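# Move the long box from desk to back counter

## Task

Pick up the long cardboard box that sits on the desk and set it down lying on the counter located behind the shelving, with no part of it overhanging the counter's edge; the stacked cartons must stay undisturbed, the robot must not topple or finish leaning, and the box must rest there by itself, not be held up by the robot, when the job ends.

## Robot and tools

Robot: a Rainbow Robotics RB-Y1 on a two-wheel differential base (plus two rear casters), 0.66 m long and 0.58 m wide, front edge 0.10 m ahead of the drive axle. It has a folding leg and torso, a head with a camera, and two 7-joint arms, each ending in a parallel gripper with its own wrist camera. Each arm is rated about 3 kg; a heavy load held far forward can tip the robot with no stop to save it.

Frames: the base frame sits on the floor midway between the drive wheels, x forward, y left, z up. Reported chest, left_hand and right_hand are in this frame; a hand point is the midpoint between its finger pads, fingers along its -z, closing along its x. Printed hand positions drift from the truth, more so at long reach. base_odometry is wheel-counted from the start pose (slip counts as travel); heading is positive to the left, within -3.142 to 3.142.

execute_actions(actions, cameras): actions is a list holding one action object or nothing (empty list = just report state and images). An action may contain:
- base: exactly one key. translate_m is a relative drive in metres along the current heading, positive forward, -3 to 3. rotate_rad is a relative in-place turn in radians, positive counter-clockwise seen from above, -3.2 to 3.2. No sideways motion. Very long drives or turns are refused, so split them.
- joints: a single object for the whole robot, keyed by joint name, each value an absolute target (radians, grippers in metres of pad opening). Ranges: torso_squat_rad 0 to 1.2 (larger lowers a level chest); torso_shift_rad -0.3 to 0.6 (positive pushes hips forward); torso_pitch_rad -0.2 to 1.4 (positive leans forward); torso_yaw_rad -1.5 to 1.5 (positive left). Shoulder pitch -2.356 to 2.356 (0 hanging, negative raises forward); left_shoulder_roll_rad 0 to 3.141 and right_shoulder_roll_rad -3.141 to 0 (both lift outward); shoulder yaw -2.094 to 2.094; elbow -2.617 to 0.01 (negative bends); forearm roll -3.141 to 3.141; wrist pitch -1.57 to 1.919 (negative tips hand forward); hand roll -2.705 to 2.705; gripper 0 to 0.1; head_pan_rad -0.523 to 0.523; head_tilt_rad -0.35 to 1.57 (positive looks down). Yaw and roll directions are the same sign convention on both arms. Torso joints also obey combined limits: squat+shift <= 1.52; squat-shift+pitch <= 1.57; shift+0.5 pitch-0.4 squat <= 0.7; shift+0.3 pitch-0.5 squat <= 0.39; breaking one leaves the torso short and off_target. Done tolerance is ±0.02 rad, ±0.004 m for grippers.
- speeds: optional caps for this action only, translate_m 0.05 to 0.4 m/s, rotate_rad 0.1 to 1.509 rad/s.
- min_time_s: optional 0.1 to 8 s, the shortest duration for each arm and head motion.
cameras: a list of head_camera, left_wrist_camera, right_wrist_camera, or all; null or omitted gives all, [] gives none. Unknown keys, names or out-of-range numbers reject the whole call with no motion. Joints or base left out of an action may still be driving toward earlier targets.

wait(seconds): 0 to 10 s of idle time, returning the same report as an empty action.
zoom_image(camera, region): region is [x0, y0, x1, y1] pixels of that camera's last full image, origin top-left, at most 504 by 504.
read_manual(section): returns licence texts only; moves nothing.
finished_scene(scene): ends the current scene by its number, irreversibly; the box must already be resting correctly on its own.

Reading results: base_status and joint_status tell how each commanded motion ended. done = reached (for the base, wheels turned enough even if slipping). off_target = settled elsewhere and may still push. time_out, contact_stop, limit_stop_at_<name> and stopped_with_arm make the joint drop its target and hold. A contact_stop or time_out halts the whole group it belongs to (torso group, each arm's seven joints). limit_stop_at_own_body means a guard stopped an arm or torso before it hit the robot's body; move them apart. "joint command not followed" with a cause line means an arm's targets were withheld (self or arm-to-arm collision check); those joints show not_followed and may be retried later, while a gripper target still runs. on_its_own lists what this call did not command; "held at" is a held target, not a measured position. The pictures line names the cameras in image order. Motor temperatures are listed per arm in joint_positions order; MOTOR HOT appears from 65 °C, and at 80 °C an OVER-TEMPERATURE FAULT brakes the arm and skips the rest of the call (limit_stop_at_motor_heat). A torque fault at a joint's load limit freezes the robot 10 s and skips the rest of the call.

Grasping: command an opening at least 0.005 m narrower than the object; the gripper then reads off_target, which is expected.

Cautions: the base keeps driving into furniture and the bent leg can protrude forward; the leg hitting furniture can shove the robot backward unseen by odometry. After a stop, first release the stuck part in its own action, arms before torso. If both hands share one object and the torso contact_stops instantly with nothing blocking it, resend all arm joints at their reported positions, then the torso command. Never let the arms bang or press on each other, grippers included. Avoid drops, slams, knocking the cartons, and hard pushes; loose items may occasionally be nudged by outside forces.

Each tool is called after "Request:" as a command line: name --argument value for each argument, lists and objects as JSON in quotes; but a table of rows of numbers goes row by row, as --pt "numbers of a row", without its own name.

## Session

Request:
execute_actions --actions '[]'

Scene clock: 0.00 s.
Motor temperatures (°C, as the motors report them): left_arm=[39 34 32 38 39 45 35] | right_arm=[36 35 39 40 44 47 39]
base_odometry: x=+0.000 y=+0.000 heading=+0.000 (m, m, rad; odometry frame)
base_status: not commanded
joint_positions: torso_squat_rad=+0.350 torso_shift_rad=+0.000 torso_pitch_rad=+0.000 torso_yaw_rad=+0.000 left_shoulder_pitch_rad=-0.002 left_shoulder_roll_rad=+0.030 left_shoulder_yaw_rad=-0.043 left_elbow_rad=-0.126 left_forearm_roll_rad=+0.046 left_wrist_pitch_rad=+0.026 left_hand_roll_rad=-0.010 left_gripper_m=+0.100 right_shoulder_pitch_rad=-0.021 right_shoulder_roll_rad=-0.030 right_shoulder_yaw_rad=-0.017 right_elbow_rad=-0.285 right_forearm_roll_rad=-0.044 right_wrist_pitch_rad=+0.008 right_hand_roll_rad=-0.005 right_gripper_m=+0.100 head_pan_rad=-0.001 head_tilt_rad=+0.401
joint_status: not commanded
chest: x=-0.2281 y=+0.0002 z=+1.2475 quat_wxyz=(+1.000, +0.000, +0.000, +0.000) (m; base frame)
left_hand: x=-0.1712 y=+0.2407 z=+0.5646 quat_wxyz=(+0.999, +0.013, -0.051, -0.005) (m; base frame)
right_hand: x=-0.0772 y=-0.2439 z=+0.5785 quat_wxyz=(+0.989, -0.012, -0.148, -0.028) (m; base frame)
pictures: head_camera, left_wrist_camera, right_wrist_camera
Images, in order (width x height): head_camera 896x504, left_wrist_camera 644x364, right_wrist_camera 644x364.

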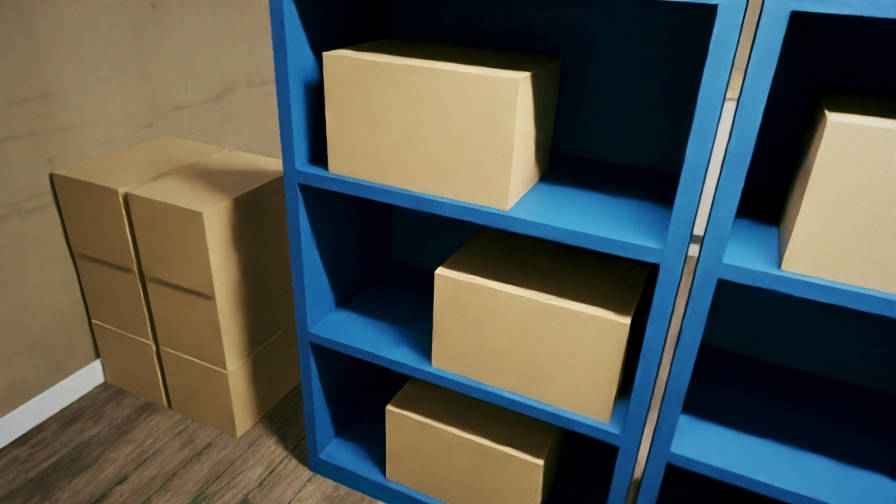

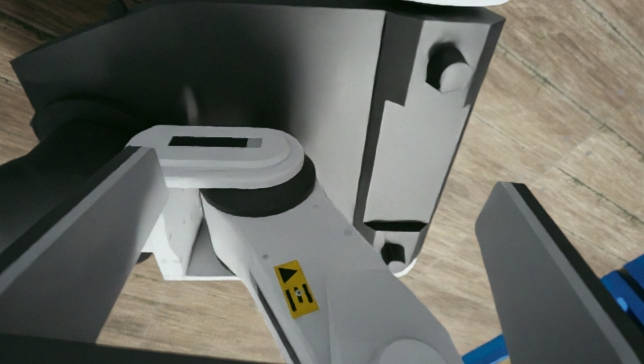

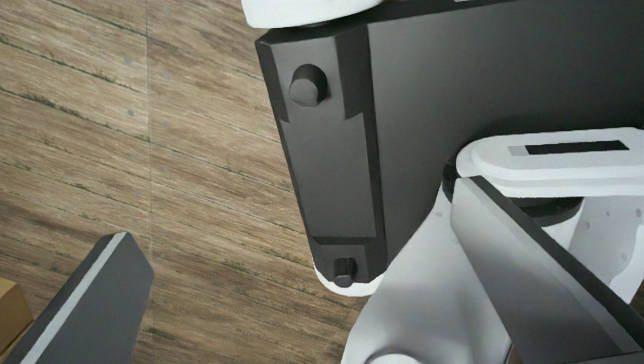

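Look around.

Request:
execute_actions --actions '[{"base":{"rotate_rad":-1.2},"joints":{"head_tilt_rad":0.25}}]' --cameras '["head_camera"]'

Request:
execute_actions --actions '[{"base":{"rotate_rad":-1.3}}]' --cameras '["head_camera"]'

Request:
execute_actions --actions '[{"base":{"rotate_rad":-1.3}}]' --cameras '["head_camera"]'

Request:
execute_actions --actions '[{"base":{"rotate_rad":-1.3}}]' --cameras '["head_camera"]'

Scene clock: 3.70 s.
Motor temperatures (°C, as the motors report them): left_arm=[39 34 32 38 39 45 35] | right_arm=[36 35 39 40 44 47 39]
base_odometry: x=+0.000 y=+0.000 heading=-1.199 (m, m, rad; odometry frame)
base_status: done
joint_positions: torso_squat_rad=+0.350 torso_shift_rad=+0.000 torso_pitch_rad=+0.000 torso_yaw_rad=+0.000 left_shoulder_pitch_rad=-0.002 left_shoulder_roll_rad=+0.030 left_shoulder_yaw_rad=-0.043 left_elbow_rad=-0.126 left_forearm_roll_rad=+0.046 left_wrist_pitch_rad=+0.026 left_hand_roll_rad=-0.010 left_gripper_m=+0.100 right_shoulder_pitch_rad=-0.021 right_shoulder_roll_rad=-0.030 right_shoulder_yaw_rad=-0.017 right_elbow_rad=-0.285 right_forearm_roll_rad=-0.044 right_wrist_pitch_rad=+0.008 right_hand_roll_rad=-0.005 right_gripper_m=+0.100 head_pan_rad=-0.001 head_tilt_rad=+0.250
joint_status: all done
chest: x=-0.2282 y=+0.0002 z=+1.2475 quat_wxyz=(+1.000, +0.000, +0.000, +0.000) (m; base frame)
left_hand: x=-0.1712 y=+0.2407 z=+0.5646 quat_wxyz=(+0.999, +0.013, -0.051, -0.005) (m; base frame)
right_hand: x=-0.0772 y=-0.2439 z=+0.5785 quat_wxyz=(+0.989, -0.012, -0.148, -0.028) (m; base frame)
pictures: head_camera
Images, in order (width x height): head_camera 896x504.

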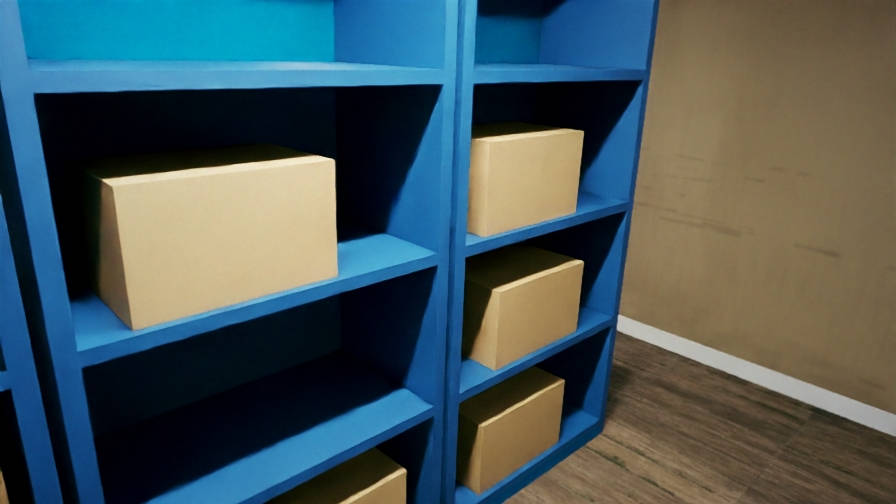

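Scene clock: 7.30 s.
Motor temperatures (°C, as the motors report them): left_arm=[39 34 32 38 39 45 35] | right_arm=[36 35 39 41 44 47 39]
base_odometry: x=+0.000 y=+0.000 heading=-2.499 (m, m, rad; odometry frame)
base_status: done
joint_positions: torso_squat_rad=+0.350 torso_shift_rad=+0.000 torso_pitch_rad=+0.000 torso_yaw_rad=+0.000 left_shoulder_pitch_rad=-0.002 left_shoulder_roll_rad=+0.030 left_shoulder_yaw_rad=-0.043 left_elbow_rad=-0.126 left_forearm_roll_rad=+0.046 left_wrist_pitch_rad=+0.026 left_hand_roll_rad=-0.010 left_gripper_m=+0.100 right_shoulder_pitch_rad=-0.021 right_shoulder_roll_rad=-0.030 right_shoulder_yaw_rad=-0.017 right_elbow_rad=-0.285 right_forearm_roll_rad=-0.044 right_wrist_pitch_rad=+0.008 right_hand_roll_rad=-0.005 right_gripper_m=+0.100 head_pan_rad=-0.001 head_tilt_rad=+0.250
joint_status: not commanded
chest: x=-0.2282 y=+0.0002 z=+1.2475 quat_wxyz=(+1.000, +0.000, +0.000, +0.000) (m; base frame)
left_hand: x=-0.1712 y=+0.2407 z=+0.5646 quat_wxyz=(+0.999, +0.013, -0.051, -0.005) (m; base frame)
right_hand: x=-0.0772 y=-0.2439 z=+0.5786 quat_wxyz=(+0.989, -0.012, -0.148, -0.028) (m; base frame)
pictures: head_camera
Images, in order (width x height): head_camera 896x504.

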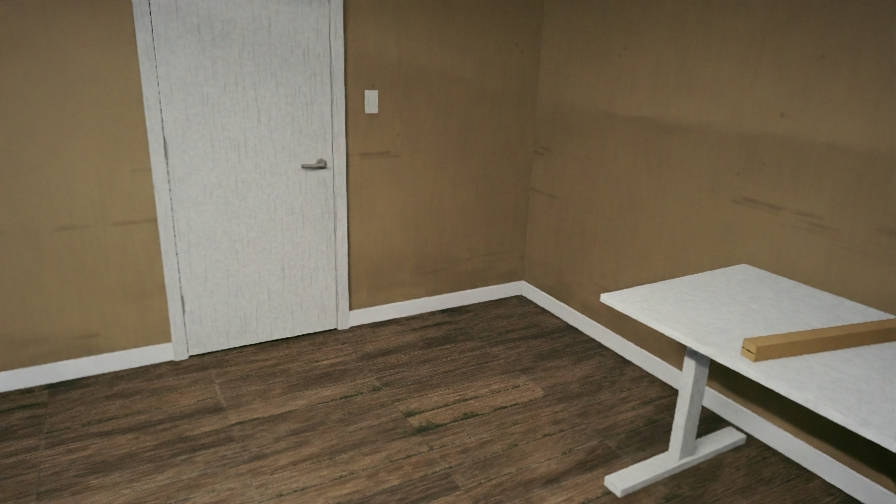

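Scene clock: 10.90 s.
Motor temperatures (°C, as the motors report them): left_arm=[39 34 32 38 39 45 35] | right_arm=[36 35 39 41 44 47 39]
base_odometry: x=+0.000 y=+0.000 heading=+2.485 (m, m, rad; odometry frame)
base_status: done
joint_positions: torso_squat_rad=+0.350 torso_shift_rad=+0.000 torso_pitch_rad=+0.000 torso_yaw_rad=+0.000 left_shoulder_pitch_rad=-0.002 left_shoulder_roll_rad=+0.030 left_shoulder_yaw_rad=-0.043 left_elbow_rad=-0.126 left_forearm_roll_rad=+0.046 left_wrist_pitch_rad=+0.026 left_hand_roll_rad=-0.010 left_gripper_m=+0.100 right_shoulder_pitch_rad=-0.021 right_shoulder_roll_rad=-0.030 right_shoulder_yaw_rad=-0.017 right_elbow_rad=-0.285 right_forearm_roll_rad=-0.044 right_wrist_pitch_rad=+0.008 right_hand_roll_rad=-0.005 right_gripper_m=+0.100 head_pan_rad=-0.001 head_tilt_rad=+0.250
joint_status: not commanded
chest: x=-0.2282 y=+0.0002 z=+1.2475 quat_wxyz=(+1.000, +0.000, +0.000, +0.000) (m; base frame)
left_hand: x=-0.1712 y=+0.2407 z=+0.5646 quat_wxyz=(+0.999, +0.013, -0.051, -0.005) (m; base frame)
right_hand: x=-0.0772 y=-0.2439 z=+0.5786 quat_wxyz=(+0.988, -0.012, -0.148, -0.028) (m; base frame)
pictures: head_camera
Images, in order (width x height): head_camera 896x504.

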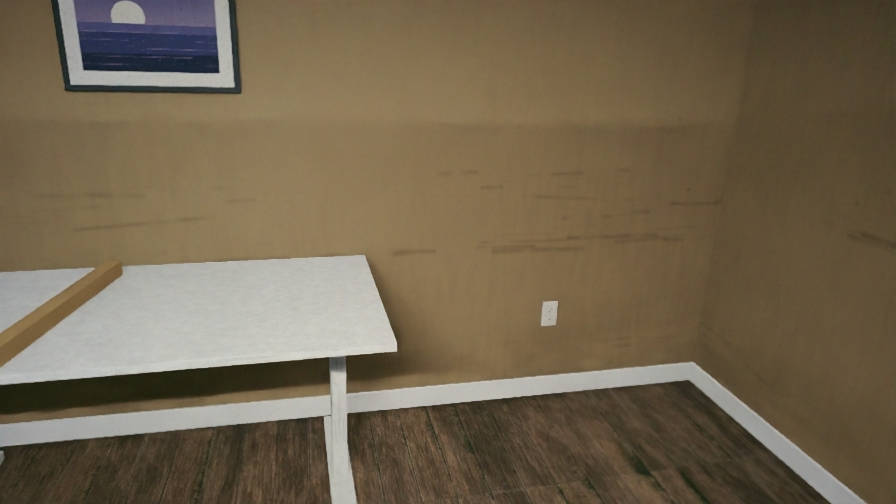

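Scene clock: 14.50 s.
Motor temperatures (°C, as the motors report them): left_arm=[39 34 32 38 39 45 35] | right_arm=[36 35 39 41 44 47 39]
base_odometry: x=+0.000 y=+0.000 heading=+1.186 (m, m, rad; odometry frame)
base_status: done
joint_positions: torso_squat_rad=+0.350 torso_shift_rad=+0.000 torso_pitch_rad=+0.000 torso_yaw_rad=+0.000 left_shoulder_pitch_rad=-0.002 left_shoulder_roll_rad=+0.030 left_shoulder_yaw_rad=-0.043 left_elbow_rad=-0.126 left_forearm_roll_rad=+0.046 left_wrist_pitch_rad=+0.026 left_hand_roll_rad=-0.010 left_gripper_m=+0.100 right_shoulder_pitch_rad=-0.021 right_shoulder_roll_rad=-0.030 right_shoulder_yaw_rad=-0.017 right_elbow_rad=-0.285 right_forearm_roll_rad=-0.044 right_wrist_pitch_rad=+0.008 right_hand_roll_rad=-0.005 right_gripper_m=+0.100 head_pan_rad=-0.001 head_tilt_rad=+0.250
joint_status: not commanded
chest: x=-0.2282 y=+0.0002 z=+1.2475 quat_wxyz=(+1.000, +0.000, +0.000, +0.000) (m; base frame)
left_hand: x=-0.1712 y=+0.2407 z=+0.5646 quat_wxyz=(+0.999, +0.013, -0.051, -0.005) (m; base frame)
right_hand: x=-0.0772 y=-0.2439 z=+0.5786 quat_wxyz=(+0.988, -0.012, -0.148, -0.028) (m; base frame)
pictures: head_camera
Images, in order (width x height): head_camera 896x504.

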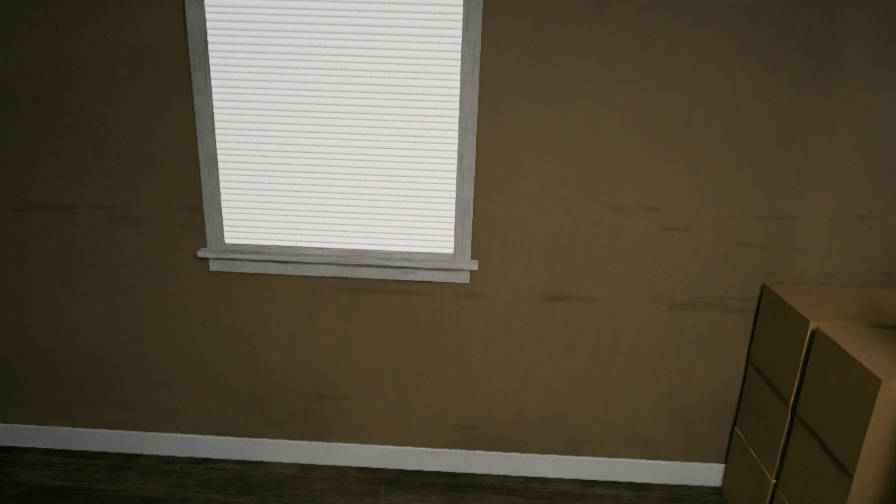

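Request:
execute_actions --actions '[{"base":{"rotate_rad":1.9},"joints":{"head_tilt_rad":0.45}}]' --cameras '["head_camera"]'

Scene clock: 19.10 s.
Motor temperatures (°C, as the motors report them): left_arm=[39 34 32 38 39 45 35] | right_arm=[36 35 39 41 44 47 39]
base_odometry: x=+0.000 y=+0.000 heading=+3.085 (m, m, rad; odometry frame)
base_status: done
joint_positions: torso_squat_rad=+0.350 torso_shift_rad=+0.000 torso_pitch_rad=+0.000 torso_yaw_rad=+0.000 left_shoulder_pitch_rad=-0.002 left_shoulder_roll_rad=+0.030 left_shoulder_yaw_rad=-0.043 left_elbow_rad=-0.126 left_forearm_roll_rad=+0.046 left_wrist_pitch_rad=+0.026 left_hand_roll_rad=-0.010 left_gripper_m=+0.100 right_shoulder_pitch_rad=-0.021 right_shoulder_roll_rad=-0.030 right_shoulder_yaw_rad=-0.017 right_elbow_rad=-0.285 right_forearm_roll_rad=-0.044 right_wrist_pitch_rad=+0.008 right_hand_roll_rad=-0.005 right_gripper_m=+0.100 head_pan_rad=-0.001 head_tilt_rad=+0.450
joint_status: all done
chest: x=-0.2282 y=+0.0001 z=+1.2475 quat_wxyz=(+1.000, +0.000, +0.000, +0.000) (m; base frame)
left_hand: x=-0.1712 y=+0.2407 z=+0.5646 quat_wxyz=(+0.999, +0.013, -0.051, -0.005) (m; base frame)
right_hand: x=-0.0772 y=-0.2439 z=+0.5786 quat_wxyz=(+0.988, -0.012, -0.148, -0.028) (m; base frame)
pictures: head_camera
Images, in order (width x height): head_camera 896x504.

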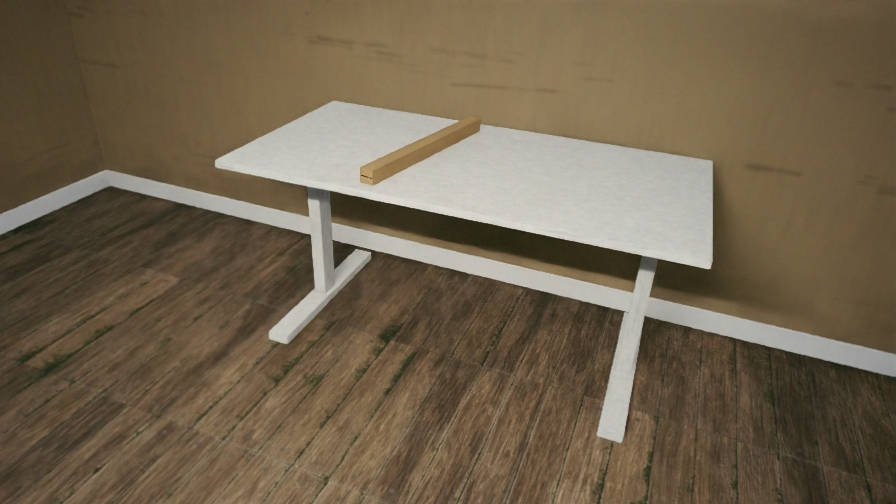

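Request:
execute_actions --actions '[{"base":{"translate_m":0.9},"joints":{"head_tilt_rad":0.7}}]' --cameras '["head_camera"]'

Scene clock: 23.10 s.
Motor temperatures (°C, as the motors report them): left_arm=[39 34 32 38 39 45 35] | right_arm=[36 35 39 41 44 47 39]
base_odometry: x=-0.898 y=+0.051 heading=+3.086 (m, m, rad; odometry frame)
base_status: done
joint_positions: torso_squat_rad=+0.350 torso_shift_rad=+0.000 torso_pitch_rad=+0.000 torso_yaw_rad=+0.000 left_shoulder_pitch_rad=-0.003 left_shoulder_roll_rad=+0.030 left_shoulder_yaw_rad=-0.043 left_elbow_rad=-0.126 left_forearm_roll_rad=+0.046 left_wrist_pitch_rad=+0.026 left_hand_roll_rad=-0.010 left_gripper_m=+0.100 right_shoulder_pitch_rad=-0.021 right_shoulder_roll_rad=-0.030 right_shoulder_yaw_rad=-0.017 right_elbow_rad=-0.285 right_forearm_roll_rad=-0.044 right_wrist_pitch_rad=+0.008 right_hand_roll_rad=-0.005 right_gripper_m=+0.100 head_pan_rad=-0.001 head_tilt_rad=+0.700
joint_status: all done
chest: x=-0.2281 y=+0.0001 z=+1.2475 quat_wxyz=(+1.000, +0.000, +0.000, +0.000) (m; base frame)
left_hand: x=-0.1711 y=+0.2407 z=+0.5646 quat_wxyz=(+0.999, +0.013, -0.051, -0.005) (m; base frame)
right_hand: x=-0.0772 y=-0.2439 z=+0.5785 quat_wxyz=(+0.989, -0.012, -0.148, -0.028) (m; base frame)
pictures: head_camera
Images, in order (width x height): head_camera 896x504.

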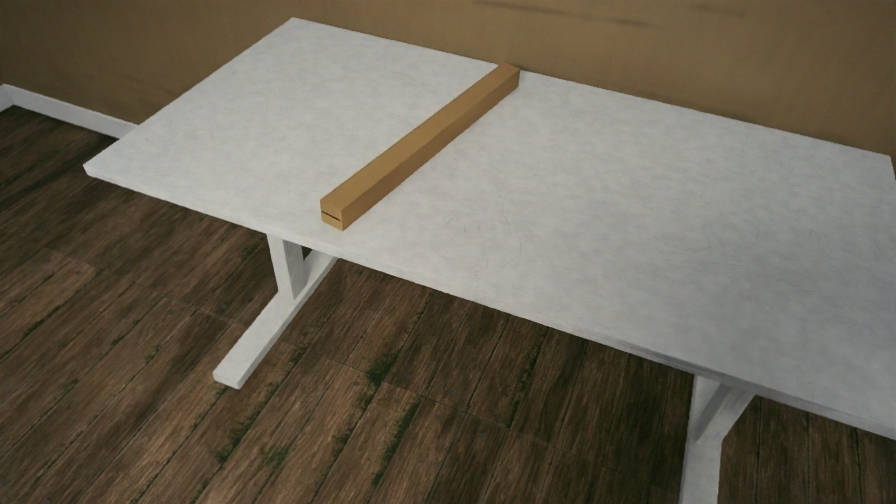

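Request:
execute_actions --actions '[{"base":{"rotate_rad":0.31},"joints":{"left_shoulder_pitch_rad":-1.37,"left_shoulder_roll_rad":0.35,"left_shoulder_yaw_rad":0.34,"left_elbow_rad":-0.8,"left_wrist_pitch_rad":1.5,"left_forearm_roll_rad":0,"left_hand_roll_rad":1.32,"right_elbow_rad":-0.1}}]' --cameras '[]'

Request:
execute_actions --actions '[{"base":{"translate_m":0.35}}]' --cameras '[]'

Request:
execute_actions --actions '[{"base":{"rotate_rad":-0.71},"joints":{"torso_shift_rad":0.2,"torso_pitch_rad":0.4,"head_tilt_rad":0.6}}]'

Scene clock: 26.27 s.
Motor temperatures (°C, as the motors report them): left_arm=[39 35 32 38 39 45 35] | right_arm=[36 35 39 41 44 47 39]
base_odometry: x=-0.898 y=+0.051 heading=-2.888 (m, m, rad; odometry frame)
base_status: done
joint_positions: torso_squat_rad=+0.350 torso_shift_rad=+0.000 torso_pitch_rad=+0.000 torso_yaw_rad=+0.000 left_shoulder_pitch_rad=-1.371 left_shoulder_roll_rad=+0.350 left_shoulder_yaw_rad=+0.340 left_elbow_rad=-0.800 left_forearm_roll_rad=+0.000 left_wrist_pitch_rad=+1.500 left_hand_roll_rad=+1.320 left_gripper_m=+0.100 right_shoulder_pitch_rad=-0.021 right_shoulder_roll_rad=-0.030 right_shoulder_yaw_rad=-0.017 right_elbow_rad=-0.100 right_forearm_roll_rad=-0.044 right_wrist_pitch_rad=+0.008 right_hand_roll_rad=-0.005 right_gripper_m=+0.100 head_pan_rad=-0.001 head_tilt_rad=+0.700
joint_status: all done
chest: x=-0.2282 y=+0.0001 z=+1.2475 quat_wxyz=(+1.000, +0.000, +0.000, +0.000) (m; base frame)
left_hand: x=+0.4201 y=+0.2651 z=+1.2495 quat_wxyz=(+0.726, -0.190, -0.276, +0.600) (m; base frame)
right_hand: x=-0.1665 y=-0.2433 z=+0.5655 quat_wxyz=(+0.998, -0.014, -0.056, -0.029) (m; base frame)
pictures: none
No camera images: the call's "cameras" was empty. Leave "cameras" out to get every camera's image.

Scene clock: 28.60 s.
Motor temperatures (°C, as the motors report them): left_arm=[39 35 32 38 39 45 35] | right_arm=[36 35 39 41 44 47 39]
base_odometry: x=-1.237 y=-0.037 heading=-2.888 (m, m, rad; odometry frame)
base_status: done
joint_positions: torso_squat_rad=+0.350 torso_shift_rad=+0.000 torso_pitch_rad=+0.000 torso_yaw_rad=+0.000 left_shoulder_pitch_rad=-1.370 left_shoulder_roll_rad=+0.350 left_shoulder_yaw_rad=+0.340 left_elbow_rad=-0.800 left_forearm_roll_rad=+0.000 left_wrist_pitch_rad=+1.500 left_hand_roll_rad=+1.320 left_gripper_m=+0.100 right_shoulder_pitch_rad=-0.021 right_shoulder_roll_rad=-0.030 right_shoulder_yaw_rad=-0.017 right_elbow_rad=-0.100 right_forearm_roll_rad=-0.044 right_wrist_pitch_rad=+0.008 right_hand_roll_rad=-0.005 right_gripper_m=+0.100 head_pan_rad=-0.001 head_tilt_rad=+0.700
joint_status: not commanded
chest: x=-0.2281 y=+0.0001 z=+1.2475 quat_wxyz=(+1.000, +0.000, +0.000, +0.000) (m; base frame)
left_hand: x=+0.4201 y=+0.2651 z=+1.2492 quat_wxyz=(+0.726, -0.190, -0.276, +0.600) (m; base frame)
right_hand: x=-0.1665 y=-0.2433 z=+0.5655 quat_wxyz=(+0.998, -0.014, -0.056, -0.029) (m; base frame)
pictures: none
No camera images: the call's "cameras" was empty. Leave "cameras" out to get every camera's image.

Scene clock: 31.33 s.
Motor temperatures (°C, as the motors report them): left_arm=[39 35 32 38 39 45 35] | right_arm=[36 35 39 41 44 47 39]
base_odometry: x=-1.237 y=-0.037 heading=+2.686 (m, m, rad; odometry frame)
base_status: done
joint_positions: torso_squat_rad=+0.350 torso_shift_rad=+0.200 torso_pitch_rad=+0.400 torso_yaw_rad=+0.000 left_shoulder_pitch_rad=-1.370 left_shoulder_roll_rad=+0.350 left_shoulder_yaw_rad=+0.340 left_elbow_rad=-0.800 left_forearm_roll_rad=+0.000 left_wrist_pitch_rad=+1.500 left_hand_roll_rad=+1.320 left_gripper_m=+0.100 right_shoulder_pitch_rad=-0.021 right_shoulder_roll_rad=-0.030 right_shoulder_yaw_rad=-0.017 right_elbow_rad=-0.100 right_forearm_roll_rad=-0.044 right_wrist_pitch_rad=+0.008 right_hand_roll_rad=-0.005 right_gripper_m=+0.100 head_pan_rad=-0.001 head_tilt_rad=+0.600
joint_status: all done
chest: x=+0.0231 y=+0.0002 z=+1.2099 quat_wxyz=(+0.980, +0.000, +0.199, +0.000) (m; base frame)
left_hand: x=+0.6210 y=+0.2651 z=+0.9593 quat_wxyz=(+0.767, -0.067, -0.126, +0.626) (m; base frame)
right_hand: x=-0.1855 y=-0.2433 z=+0.5578 quat_wxyz=(+0.989, -0.019, +0.143, -0.026) (m; base frame)
pictures: head_camera, left_wrist_camera, right_wrist_camera
Images, in order (width x height): head_camera 896x504, left_wrist_camera 644x364, right_wrist_camera 644x364.

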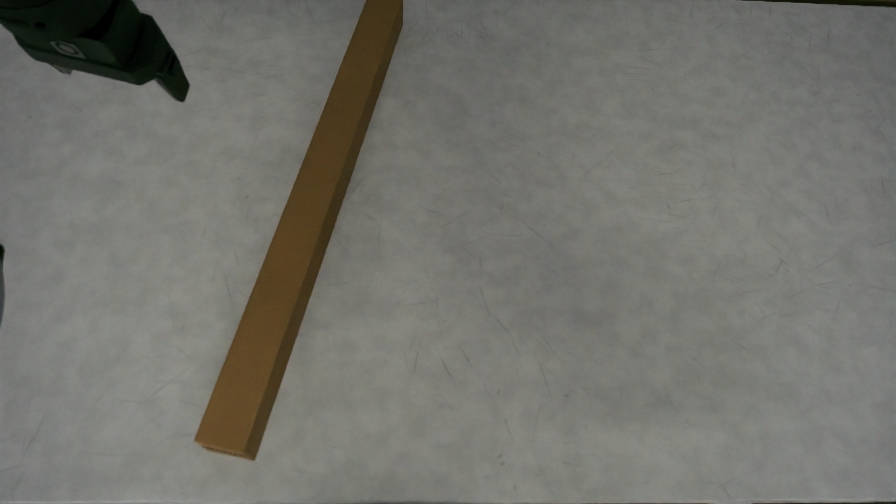

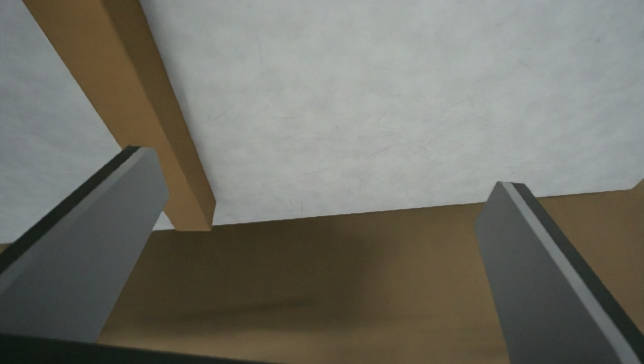

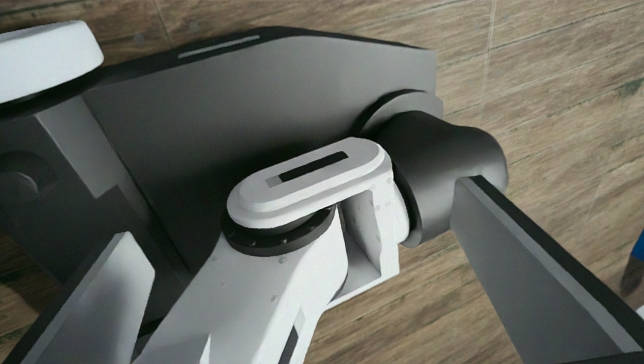

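Request:
execute_actions --actions '[{"base":{"rotate_rad":-0.17},"joints":{"torso_pitch_rad":0.5,"left_hand_roll_rad":1.55}}]' --cameras '["head_camera","left_wrist_camera"]'

Scene clock: 33.00 s.
Motor temperatures (°C, as the motors report them): left_arm=[39 35 32 38 39 45 35] | right_arm=[36 35 39 41 44 47 39]
base_odometry: x=-1.237 y=-0.037 heading=+2.517 (m, m, rad; odometry frame)
base_status: done
joint_positions: torso_squat_rad=+0.350 torso_shift_rad=+0.200 torso_pitch_rad=+0.500 torso_yaw_rad=+0.000 left_shoulder_pitch_rad=-1.370 left_shoulder_roll_rad=+0.350 left_shoulder_yaw_rad=+0.340 left_elbow_rad=-0.800 left_forearm_roll_rad=+0.000 left_wrist_pitch_rad=+1.500 left_hand_roll_rad=+1.550 left_gripper_m=+0.100 right_shoulder_pitch_rad=-0.021 right_shoulder_roll_rad=-0.030 right_shoulder_yaw_rad=-0.017 right_elbow_rad=-0.100 right_forearm_roll_rad=-0.044 right_wrist_pitch_rad=+0.008 right_hand_roll_rad=-0.005 right_gripper_m=+0.100 head_pan_rad=-0.001 head_tilt_rad=+0.600
joint_status: all done
chest: x=+0.0510 y=+0.0002 z=+1.1965 quat_wxyz=(+0.969, +0.000, +0.247, +0.000) (m; base frame)
left_hand: x=+0.6208 y=+0.2651 z=+0.8874 quat_wxyz=(+0.695, -0.046, -0.083, +0.713) (m; base frame)
right_hand: x=-0.2217 y=-0.2433 z=+0.5684 quat_wxyz=(+0.981, -0.021, +0.192, -0.025) (m; base frame)
pictures: head_camera, left_wrist_camera
Images, in order (width x height): head_camera 896x504, left_wrist_camera 644x364.

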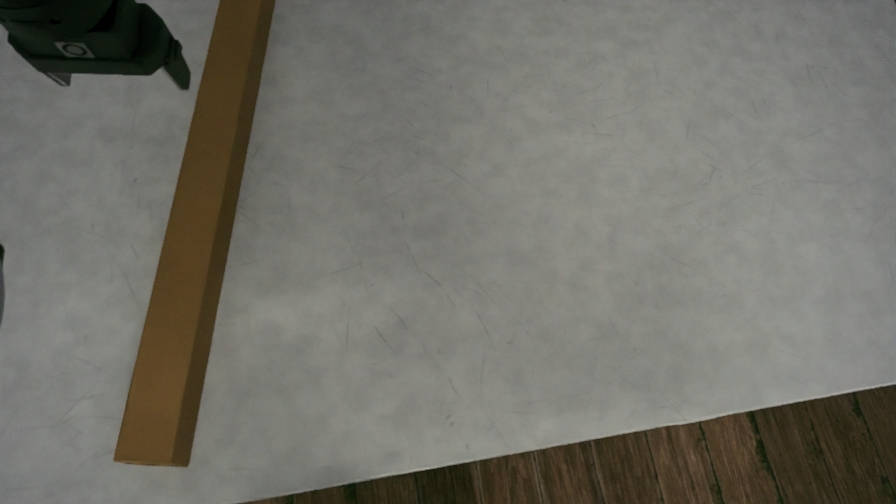

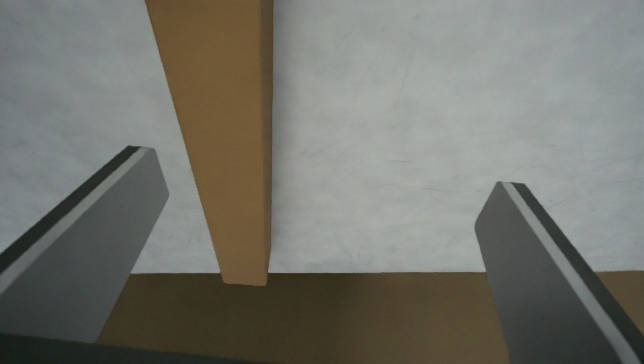

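Request:
execute_actions --actions '[{"base":{"rotate_rad":-0.085},"joints":{"torso_pitch_rad":0.58,"left_hand_roll_rad":1.62}}]' --cameras '["head_camera","left_wrist_camera"]'

Scene clock: 34.30 s.
Motor temperatures (°C, as the motors report them): left_arm=[39 35 32 38 39 45 35] | right_arm=[36 35 39 41 44 47 39]
base_odometry: x=-1.237 y=-0.037 heading=+2.432 (m, m, rad; odometry frame)
base_status: done
joint_positions: torso_squat_rad=+0.350 torso_shift_rad=+0.200 torso_pitch_rad=+0.580 torso_yaw_rad=+0.000 left_shoulder_pitch_rad=-1.370 left_shoulder_roll_rad=+0.350 left_shoulder_yaw_rad=+0.340 left_elbow_rad=-0.800 left_forearm_roll_rad=+0.000 left_wrist_pitch_rad=+1.500 left_hand_roll_rad=+1.620 left_gripper_m=+0.100 right_shoulder_pitch_rad=-0.021 right_shoulder_roll_rad=-0.030 right_shoulder_yaw_rad=-0.017 right_elbow_rad=-0.100 right_forearm_roll_rad=-0.044 right_wrist_pitch_rad=+0.008 right_hand_roll_rad=-0.005 right_gripper_m=+0.100 head_pan_rad=-0.001 head_tilt_rad=+0.600
joint_status: all done
chest: x=+0.0722 y=+0.0002 z=+1.1838 quat_wxyz=(+0.958, +0.000, +0.286, +0.000) (m; base frame)
left_hand: x=+0.6155 y=+0.2651 z=+0.8301 quat_wxyz=(+0.672, -0.019, -0.054, +0.738) (m; base frame)
right_hand: x=-0.2498 y=-0.2433 z=+0.5795 quat_wxyz=(+0.972, -0.022, +0.231, -0.024) (m; base frame)
pictures: head_camera, left_wrist_camera
Images, in order (width x height): head_camera 896x504, left_wrist_camera 644x364.

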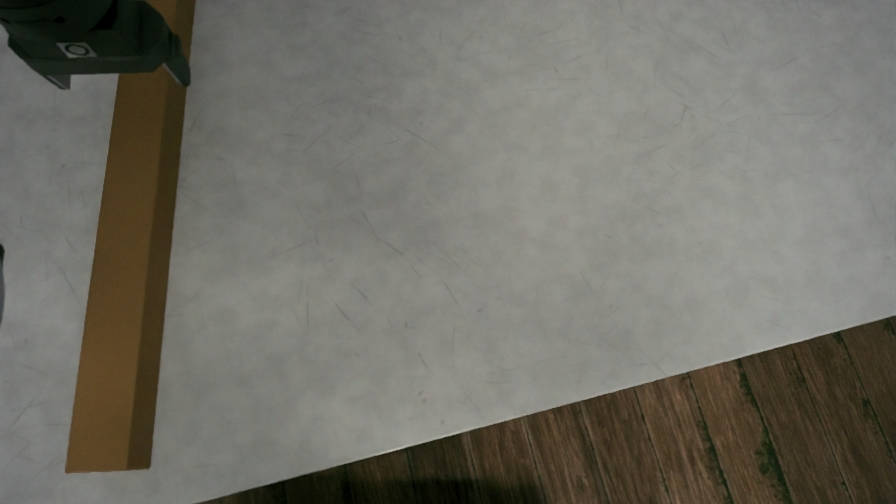

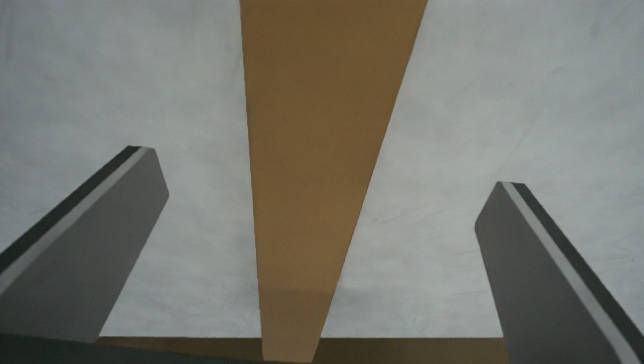

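Request:
execute_actions --actions '[{"base":{"translate_m":0.04},"joints":{"torso_pitch_rad":0.66}}]' --cameras '["head_camera","left_wrist_camera"]'

Scene clock: 35.60 s.
Motor temperatures (°C, as the motors report them): left_arm=[39 35 32 38 39 45 35] | right_arm=[36 35 39 41 44 47 39]
base_odometry: x=-1.267 y=-0.012 heading=+2.432 (m, m, rad; odometry frame)
base_status: done
joint_positions: torso_squat_rad=+0.350 torso_shift_rad=+0.200 torso_pitch_rad=+0.660 torso_yaw_rad=+0.000 left_shoulder_pitch_rad=-1.370 left_shoulder_roll_rad=+0.350 left_shoulder_yaw_rad=+0.340 left_elbow_rad=-0.800 left_forearm_roll_rad=+0.000 left_wrist_pitch_rad=+1.500 left_hand_roll_rad=+1.620 left_gripper_m=+0.100 right_shoulder_pitch_rad=-0.021 right_shoulder_roll_rad=-0.030 right_shoulder_yaw_rad=-0.017 right_elbow_rad=-0.100 right_forearm_roll_rad=-0.044 right_wrist_pitch_rad=+0.008 right_hand_roll_rad=-0.005 right_gripper_m=+0.100 head_pan_rad=-0.001 head_tilt_rad=+0.600
joint_status: all done
chest: x=+0.0923 y=+0.0002 z=+1.1694 quat_wxyz=(+0.946, +0.000, +0.324, +0.000) (m; base frame)
left_hand: x=+0.6056 y=+0.2651 z=+0.7734 quat_wxyz=(+0.674, +0.011, -0.027, +0.739) (m; base frame)
right_hand: x=-0.2769 y=-0.2433 z=+0.5927 quat_wxyz=(+0.962, -0.023, +0.270, -0.023) (m; base frame)
pictures: head_camera, left_wrist_camera
Images, in order (width x height): head_camera 896x504, left_wrist_camera 644x364.

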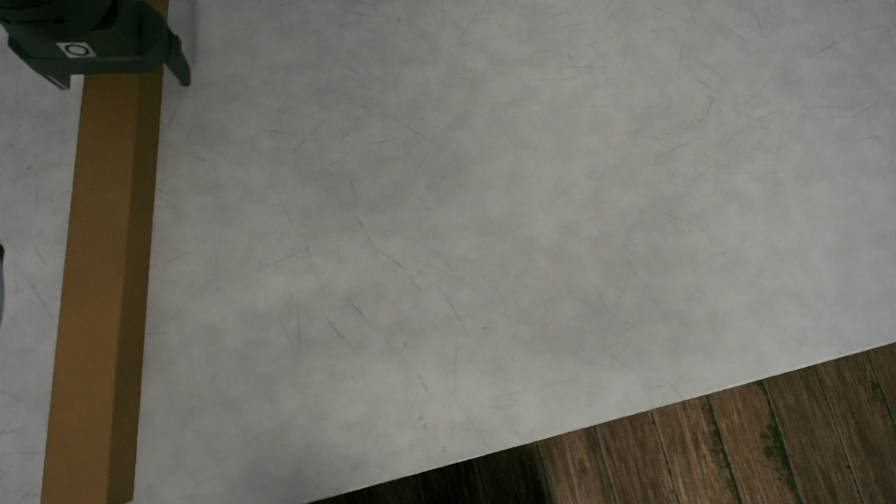

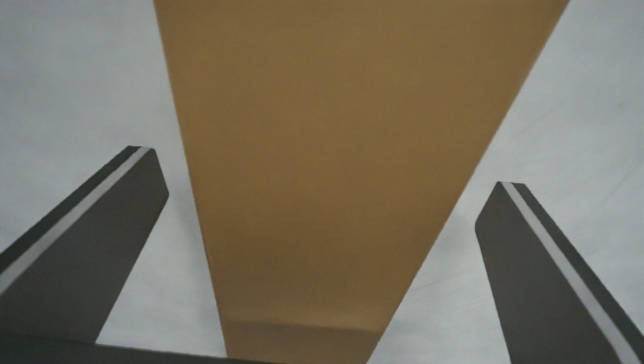

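Close, slightly lower first.

Request:
execute_actions --actions '[{"joints":{"torso_pitch_rad":0.68}}]' --cameras '[]'

Request:
execute_actions --actions '[{"joints":{"left_gripper_m":0.03}}]' --cameras '[]'

Request:
execute_actions --actions '[{"joints":{"torso_pitch_rad":0.5,"head_tilt_rad":0.4}}]' --cameras '["head_camera","left_wrist_camera"]'

Scene clock: 36.33 s.
Motor temperatures (°C, as the motors report them): left_arm=[39 35 32 38 39 45 35] | right_arm=[36 35 39 41 44 47 39]
base_odometry: x=-1.267 y=-0.012 heading=+2.432 (m, m, rad; odometry frame)
base_status: not commanded
joint_positions: torso_squat_rad=+0.350 torso_shift_rad=+0.200 torso_pitch_rad=+0.680 torso_yaw_rad=+0.000 left_shoulder_pitch_rad=-1.370 left_shoulder_roll_rad=+0.350 left_shoulder_yaw_rad=+0.340 left_elbow_rad=-0.800 left_forearm_roll_rad=+0.000 left_wrist_pitch_rad=+1.500 left_hand_roll_rad=+1.620 left_gripper_m=+0.100 right_shoulder_pitch_rad=-0.021 right_shoulder_roll_rad=-0.030 right_shoulder_yaw_rad=-0.017 right_elbow_rad=-0.100 right_forearm_roll_rad=-0.044 right_wrist_pitch_rad=+0.008 right_hand_roll_rad=-0.005 right_gripper_m=+0.100 head_pan_rad=-0.001 head_tilt_rad=+0.600
joint_status: all done
chest: x=+0.0971 y=+0.0002 z=+1.1656 quat_wxyz=(+0.943, +0.000, +0.333, +0.000) (m; base frame)
left_hand: x=+0.6024 y=+0.2650 z=+0.7594 quat_wxyz=(+0.674, +0.018, -0.021, +0.738) (m; base frame)
right_hand: x=-0.2835 y=-0.2433 z=+0.5964 quat_wxyz=(+0.960, -0.023, +0.280, -0.023) (m; base frame)
pictures: none
No camera images: the call's "cameras" was empty. Leave "cameras" out to get every camera's image.

Scene clock: 37.53 s.
Motor temperatures (°C, as the motors report them): left_arm=[39 35 32 38 39 45 35] | right_arm=[36 35 39 41 44 47 39]
base_odometry: x=-1.267 y=-0.012 heading=+2.432 (m, m, rad; odometry frame)
base_status: not commanded
joint_positions: torso_squat_rad=+0.350 torso_shift_rad=+0.200 torso_pitch_rad=+0.680 torso_yaw_rad=+0.000 left_shoulder_pitch_rad=-1.370 left_shoulder_roll_rad=+0.350 left_shoulder_yaw_rad=+0.340 left_elbow_rad=-0.800 left_forearm_roll_rad=+0.000 left_wrist_pitch_rad=+1.500 left_hand_roll_rad=+1.620 left_gripper_m=+0.051 right_shoulder_pitch_rad=-0.021 right_shoulder_roll_rad=-0.030 right_shoulder_yaw_rad=-0.017 right_elbow_rad=-0.100 right_forearm_roll_rad=-0.044 right_wrist_pitch_rad=+0.008 right_hand_roll_rad=-0.005 right_gripper_m=+0.100 head_pan_rad=-0.001 head_tilt_rad=+0.600
joint_status: left_gripper_m off_target (ended at +0.051, target +0.030)
chest: x=+0.0971 y=+0.0002 z=+1.1656 quat_wxyz=(+0.943, +0.000, +0.333, +0.000) (m; base frame)
left_hand: x=+0.6025 y=+0.2650 z=+0.7595 quat_wxyz=(+0.674, +0.018, -0.021, +0.738) (m; base frame)
right_hand: x=-0.2835 y=-0.2433 z=+0.5964 quat_wxyz=(+0.960, -0.023, +0.280, -0.023) (m; base frame)
pictures: none
No camera images: the call's "cameras" was empty. Leave "cameras" out to get every camera's image.

Scene clock: 38.90 s.
Motor temperatures (°C, as the motors report them): left_arm=[39 35 32 38 39 45 35] | right_arm=[36 35 39 41 44 47 39]
base_odometry: x=-1.267 y=-0.012 heading=+2.432 (m, m, rad; odometry frame)
base_status: not commanded
joint_positions: torso_squat_rad=+0.350 torso_shift_rad=+0.200 torso_pitch_rad=+0.500 torso_yaw_rad=+0.000 left_shoulder_pitch_rad=-1.370 left_shoulder_roll_rad=+0.350 left_shoulder_yaw_rad=+0.340 left_elbow_rad=-0.800 left_forearm_roll_rad=+0.000 left_wrist_pitch_rad=+1.500 left_hand_roll_rad=+1.620 left_gripper_m=+0.051 right_shoulder_pitch_rad=-0.021 right_shoulder_roll_rad=-0.030 right_shoulder_yaw_rad=-0.017 right_elbow_rad=-0.100 right_forearm_roll_rad=-0.044 right_wrist_pitch_rad=+0.008 right_hand_roll_rad=-0.005 right_gripper_m=+0.100 head_pan_rad=-0.001 head_tilt_rad=+0.400
joint_status: all done
chest: x=+0.0509 y=+0.0002 z=+1.1965 quat_wxyz=(+0.969, +0.000, +0.247, +0.000) (m; base frame)
left_hand: x=+0.6207 y=+0.2651 z=+0.8874 quat_wxyz=(+0.669, -0.049, -0.081, +0.737) (m; base frame)
right_hand: x=-0.2217 y=-0.2433 z=+0.5684 quat_wxyz=(+0.981, -0.021, +0.192, -0.025) (m; base frame)
pictures: head_camera, left_wrist_camera
Images, in order (width x height): head_camera 896x504, left_wrist_camera 644x364.

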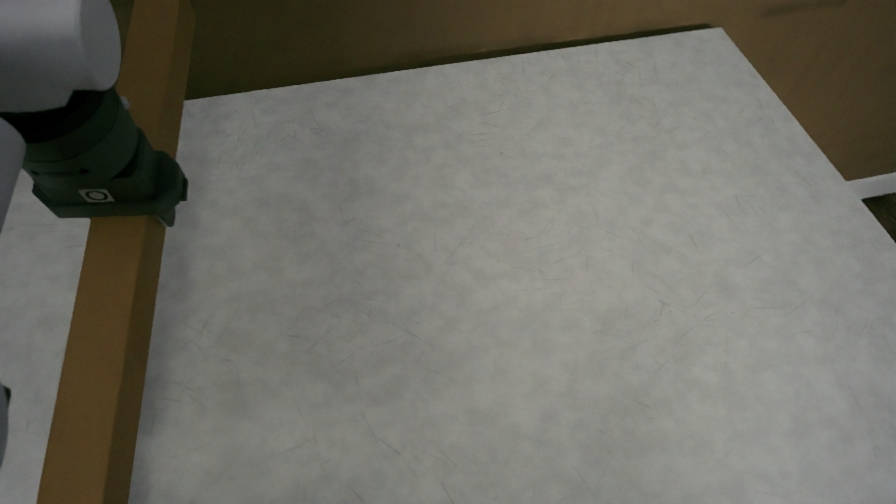

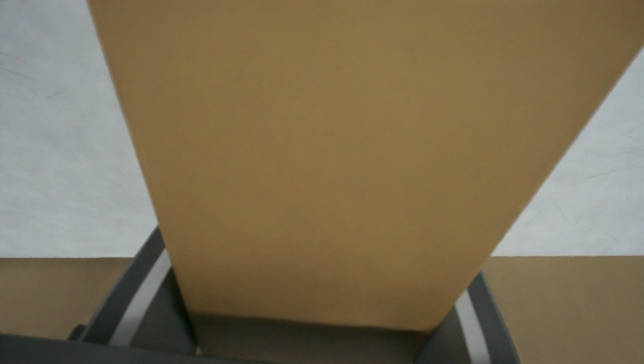

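Request:
execute_actions --actions '[{"base":{"translate_m":-0.4},"joints":{"torso_pitch_rad":0.35,"left_wrist_pitch_rad":1.82,"head_tilt_rad":0.3},"min_time_s":2}]' --cameras '["head_camera"]'

Request:
execute_actions --actions '[{"base":{"rotate_rad":1.6},"speeds":{"rotate_rad":0.7}}]' --cameras '["head_camera"]'

Scene clock: 42.10 s.
Motor temperatures (°C, as the motors report them): left_arm=[39 35 32 38 39 45 35] | right_arm=[36 35 39 41 44 47 39]
base_odometry: x=-0.964 y=-0.272 heading=+2.432 (m, m, rad; odometry frame)
base_status: done
joint_positions: torso_squat_rad=+0.350 torso_shift_rad=+0.200 torso_pitch_rad=+0.350 torso_yaw_rad=+0.000 left_shoulder_pitch_rad=-1.370 left_shoulder_roll_rad=+0.350 left_shoulder_yaw_rad=+0.340 left_elbow_rad=-0.800 left_forearm_roll_rad=+0.000 left_wrist_pitch_rad=+1.820 left_hand_roll_rad=+1.620 left_gripper_m=+0.051 right_shoulder_pitch_rad=-0.021 right_shoulder_roll_rad=-0.030 right_shoulder_yaw_rad=-0.017 right_elbow_rad=-0.100 right_forearm_roll_rad=-0.044 right_wrist_pitch_rad=+0.008 right_hand_roll_rad=-0.005 right_gripper_m=+0.100 head_pan_rad=-0.001 head_tilt_rad=+0.300
joint_status: all done
chest: x=+0.0087 y=+0.0002 z=+1.2156 quat_wxyz=(+0.985, +0.000, +0.174, +0.000) (m; base frame)
left_hand: x=+0.5460 y=+0.2614 z=+0.9824 quat_wxyz=(+0.668, +0.009, -0.018, +0.744) (m; base frame)
right_hand: x=-0.1671 y=-0.2433 z=+0.5538 quat_wxyz=(+0.992, -0.019, +0.118, -0.027) (m; base frame)
pictures: head_camera
Images, in order (width x height): head_camera 896x504.

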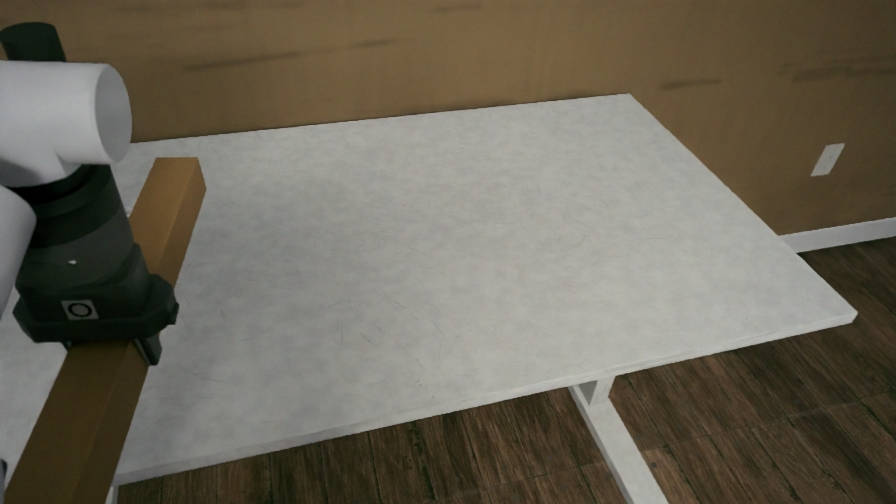

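Scene clock: 46.13 s.
Motor temperatures (°C, as the motors report them): left_arm=[39 35 32 38 39 45 35] | right_arm=[36 35 39 41 44 47 39]
base_odometry: x=-0.963 y=-0.272 heading=-2.252 (m, m, rad; odometry frame)
base_status: done
joint_positions: torso_squat_rad=+0.350 torso_shift_rad=+0.200 torso_pitch_rad=+0.350 torso_yaw_rad=+0.000 left_shoulder_pitch_rad=-1.370 left_shoulder_roll_rad=+0.350 left_shoulder_yaw_rad=+0.340 left_elbow_rad=-0.800 left_forearm_roll_rad=+0.000 left_wrist_pitch_rad=+1.820 left_hand_roll_rad=+1.620 left_gripper_m=+0.051 right_shoulder_pitch_rad=-0.021 right_shoulder_roll_rad=-0.030 right_shoulder_yaw_rad=-0.017 right_elbow_rad=-0.100 right_forearm_roll_rad=-0.044 right_wrist_pitch_rad=+0.008 right_hand_roll_rad=-0.005 right_gripper_m=+0.100 head_pan_rad=-0.001 head_tilt_rad=+0.300
joint_status: not commanded
chest: x=+0.0087 y=+0.0002 z=+1.2156 quat_wxyz=(+0.985, +0.000, +0.174, +0.000) (m; base frame)
left_hand: x=+0.5460 y=+0.2614 z=+0.9824 quat_wxyz=(+0.668, +0.009, -0.018, +0.744) (m; base frame)
right_hand: x=-0.1671 y=-0.2433 z=+0.5538 quat_wxyz=(+0.992, -0.019, +0.118, -0.027) (m; base frame)
pictures: head_camera
Images, in order (width x height): head_camera 896x504.

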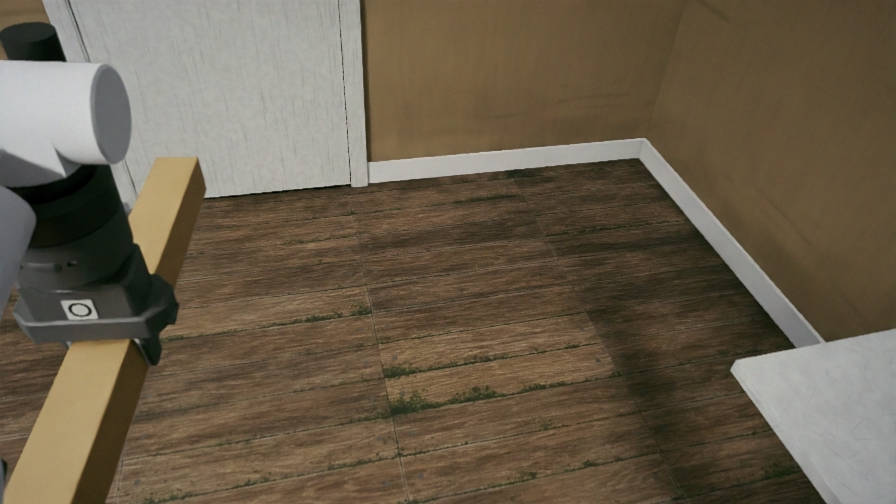

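Request:
execute_actions --actions '[{"base":{"translate_m":1.0},"joints":{"head_tilt_rad":0.15}}]' --cameras '[]'

Request:
execute_actions --actions '[{"base":{"rotate_rad":1.33},"speeds":{"rotate_rad":0.7}}]' --cameras '["head_camera"]'

Scene clock: 50.23 s.
Motor temperatures (°C, as the motors report them): left_arm=[39 35 32 38 39 45 35] | right_arm=[36 35 39 41 44 47 39]
base_odometry: x=-1.593 y=-1.049 heading=-2.252 (m, m, rad; odometry frame)
base_status: done
joint_positions: torso_squat_rad=+0.350 torso_shift_rad=+0.200 torso_pitch_rad=+0.350 torso_yaw_rad=+0.000 left_shoulder_pitch_rad=-1.370 left_shoulder_roll_rad=+0.350 left_shoulder_yaw_rad=+0.340 left_elbow_rad=-0.800 left_forearm_roll_rad=+0.000 left_wrist_pitch_rad=+1.820 left_hand_roll_rad=+1.620 left_gripper_m=+0.051 right_shoulder_pitch_rad=-0.021 right_shoulder_roll_rad=-0.030 right_shoulder_yaw_rad=-0.017 right_elbow_rad=-0.100 right_forearm_roll_rad=-0.044 right_wrist_pitch_rad=+0.008 right_hand_roll_rad=-0.005 right_gripper_m=+0.100 head_pan_rad=-0.001 head_tilt_rad=+0.150
joint_status: all done
chest: x=+0.0087 y=+0.0002 z=+1.2156 quat_wxyz=(+0.985, +0.000, +0.174, +0.000) (m; base frame)
left_hand: x=+0.5460 y=+0.2614 z=+0.9824 quat_wxyz=(+0.668, +0.009, -0.018, +0.744) (m; base frame)
right_hand: x=-0.1671 y=-0.2433 z=+0.5538 quat_wxyz=(+0.992, -0.019, +0.118, -0.027) (m; base frame)
pictures: none
No camera images: the call's "cameras" was empty. Leave "cameras" out to get every camera's image.

Scene clock: 53.87 s.
Motor temperatures (°C, as the motors report them): left_arm=[39 35 32 38 39 45 35] | right_arm=[36 35 39 41 44 47 39]
base_odometry: x=-1.593 y=-1.049 heading=-0.922 (m, m, rad; odometry frame)
base_status: done
joint_positions: torso_squat_rad=+0.350 torso_shift_rad=+0.200 torso_pitch_rad=+0.350 torso_yaw_rad=+0.000 left_shoulder_pitch_rad=-1.370 left_shoulder_roll_rad=+0.350 left_shoulder_yaw_rad=+0.340 left_elbow_rad=-0.800 left_forearm_roll_rad=+0.000 left_wrist_pitch_rad=+1.820 left_hand_roll_rad=+1.620 left_gripper_m=+0.051 right_shoulder_pitch_rad=-0.021 right_shoulder_roll_rad=-0.030 right_shoulder_yaw_rad=-0.017 right_elbow_rad=-0.100 right_forearm_roll_rad=-0.044 right_wrist_pitch_rad=+0.008 right_hand_roll_rad=-0.005 right_gripper_m=+0.100 head_pan_rad=-0.001 head_tilt_rad=+0.150
joint_status: not commanded
chest: x=+0.0087 y=+0.0001 z=+1.2156 quat_wxyz=(+0.985, +0.000, +0.174, +0.000) (m; base frame)
left_hand: x=+0.5460 y=+0.2614 z=+0.9824 quat_wxyz=(+0.668, +0.009, -0.018, +0.744) (m; base frame)
right_hand: x=-0.1671 y=-0.2433 z=+0.5538 quat_wxyz=(+0.992, -0.019, +0.118, -0.027) (m; base frame)
pictures: head_camera
Images, in order (width x height): head_camera 896x504.

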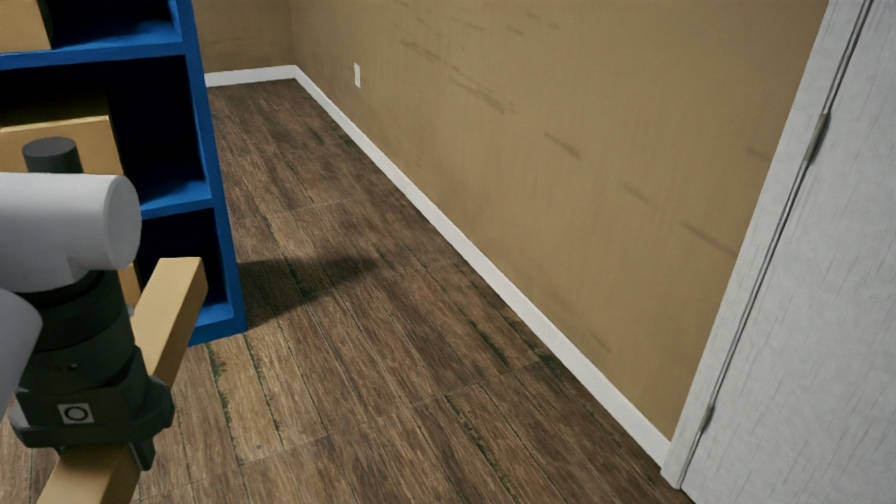

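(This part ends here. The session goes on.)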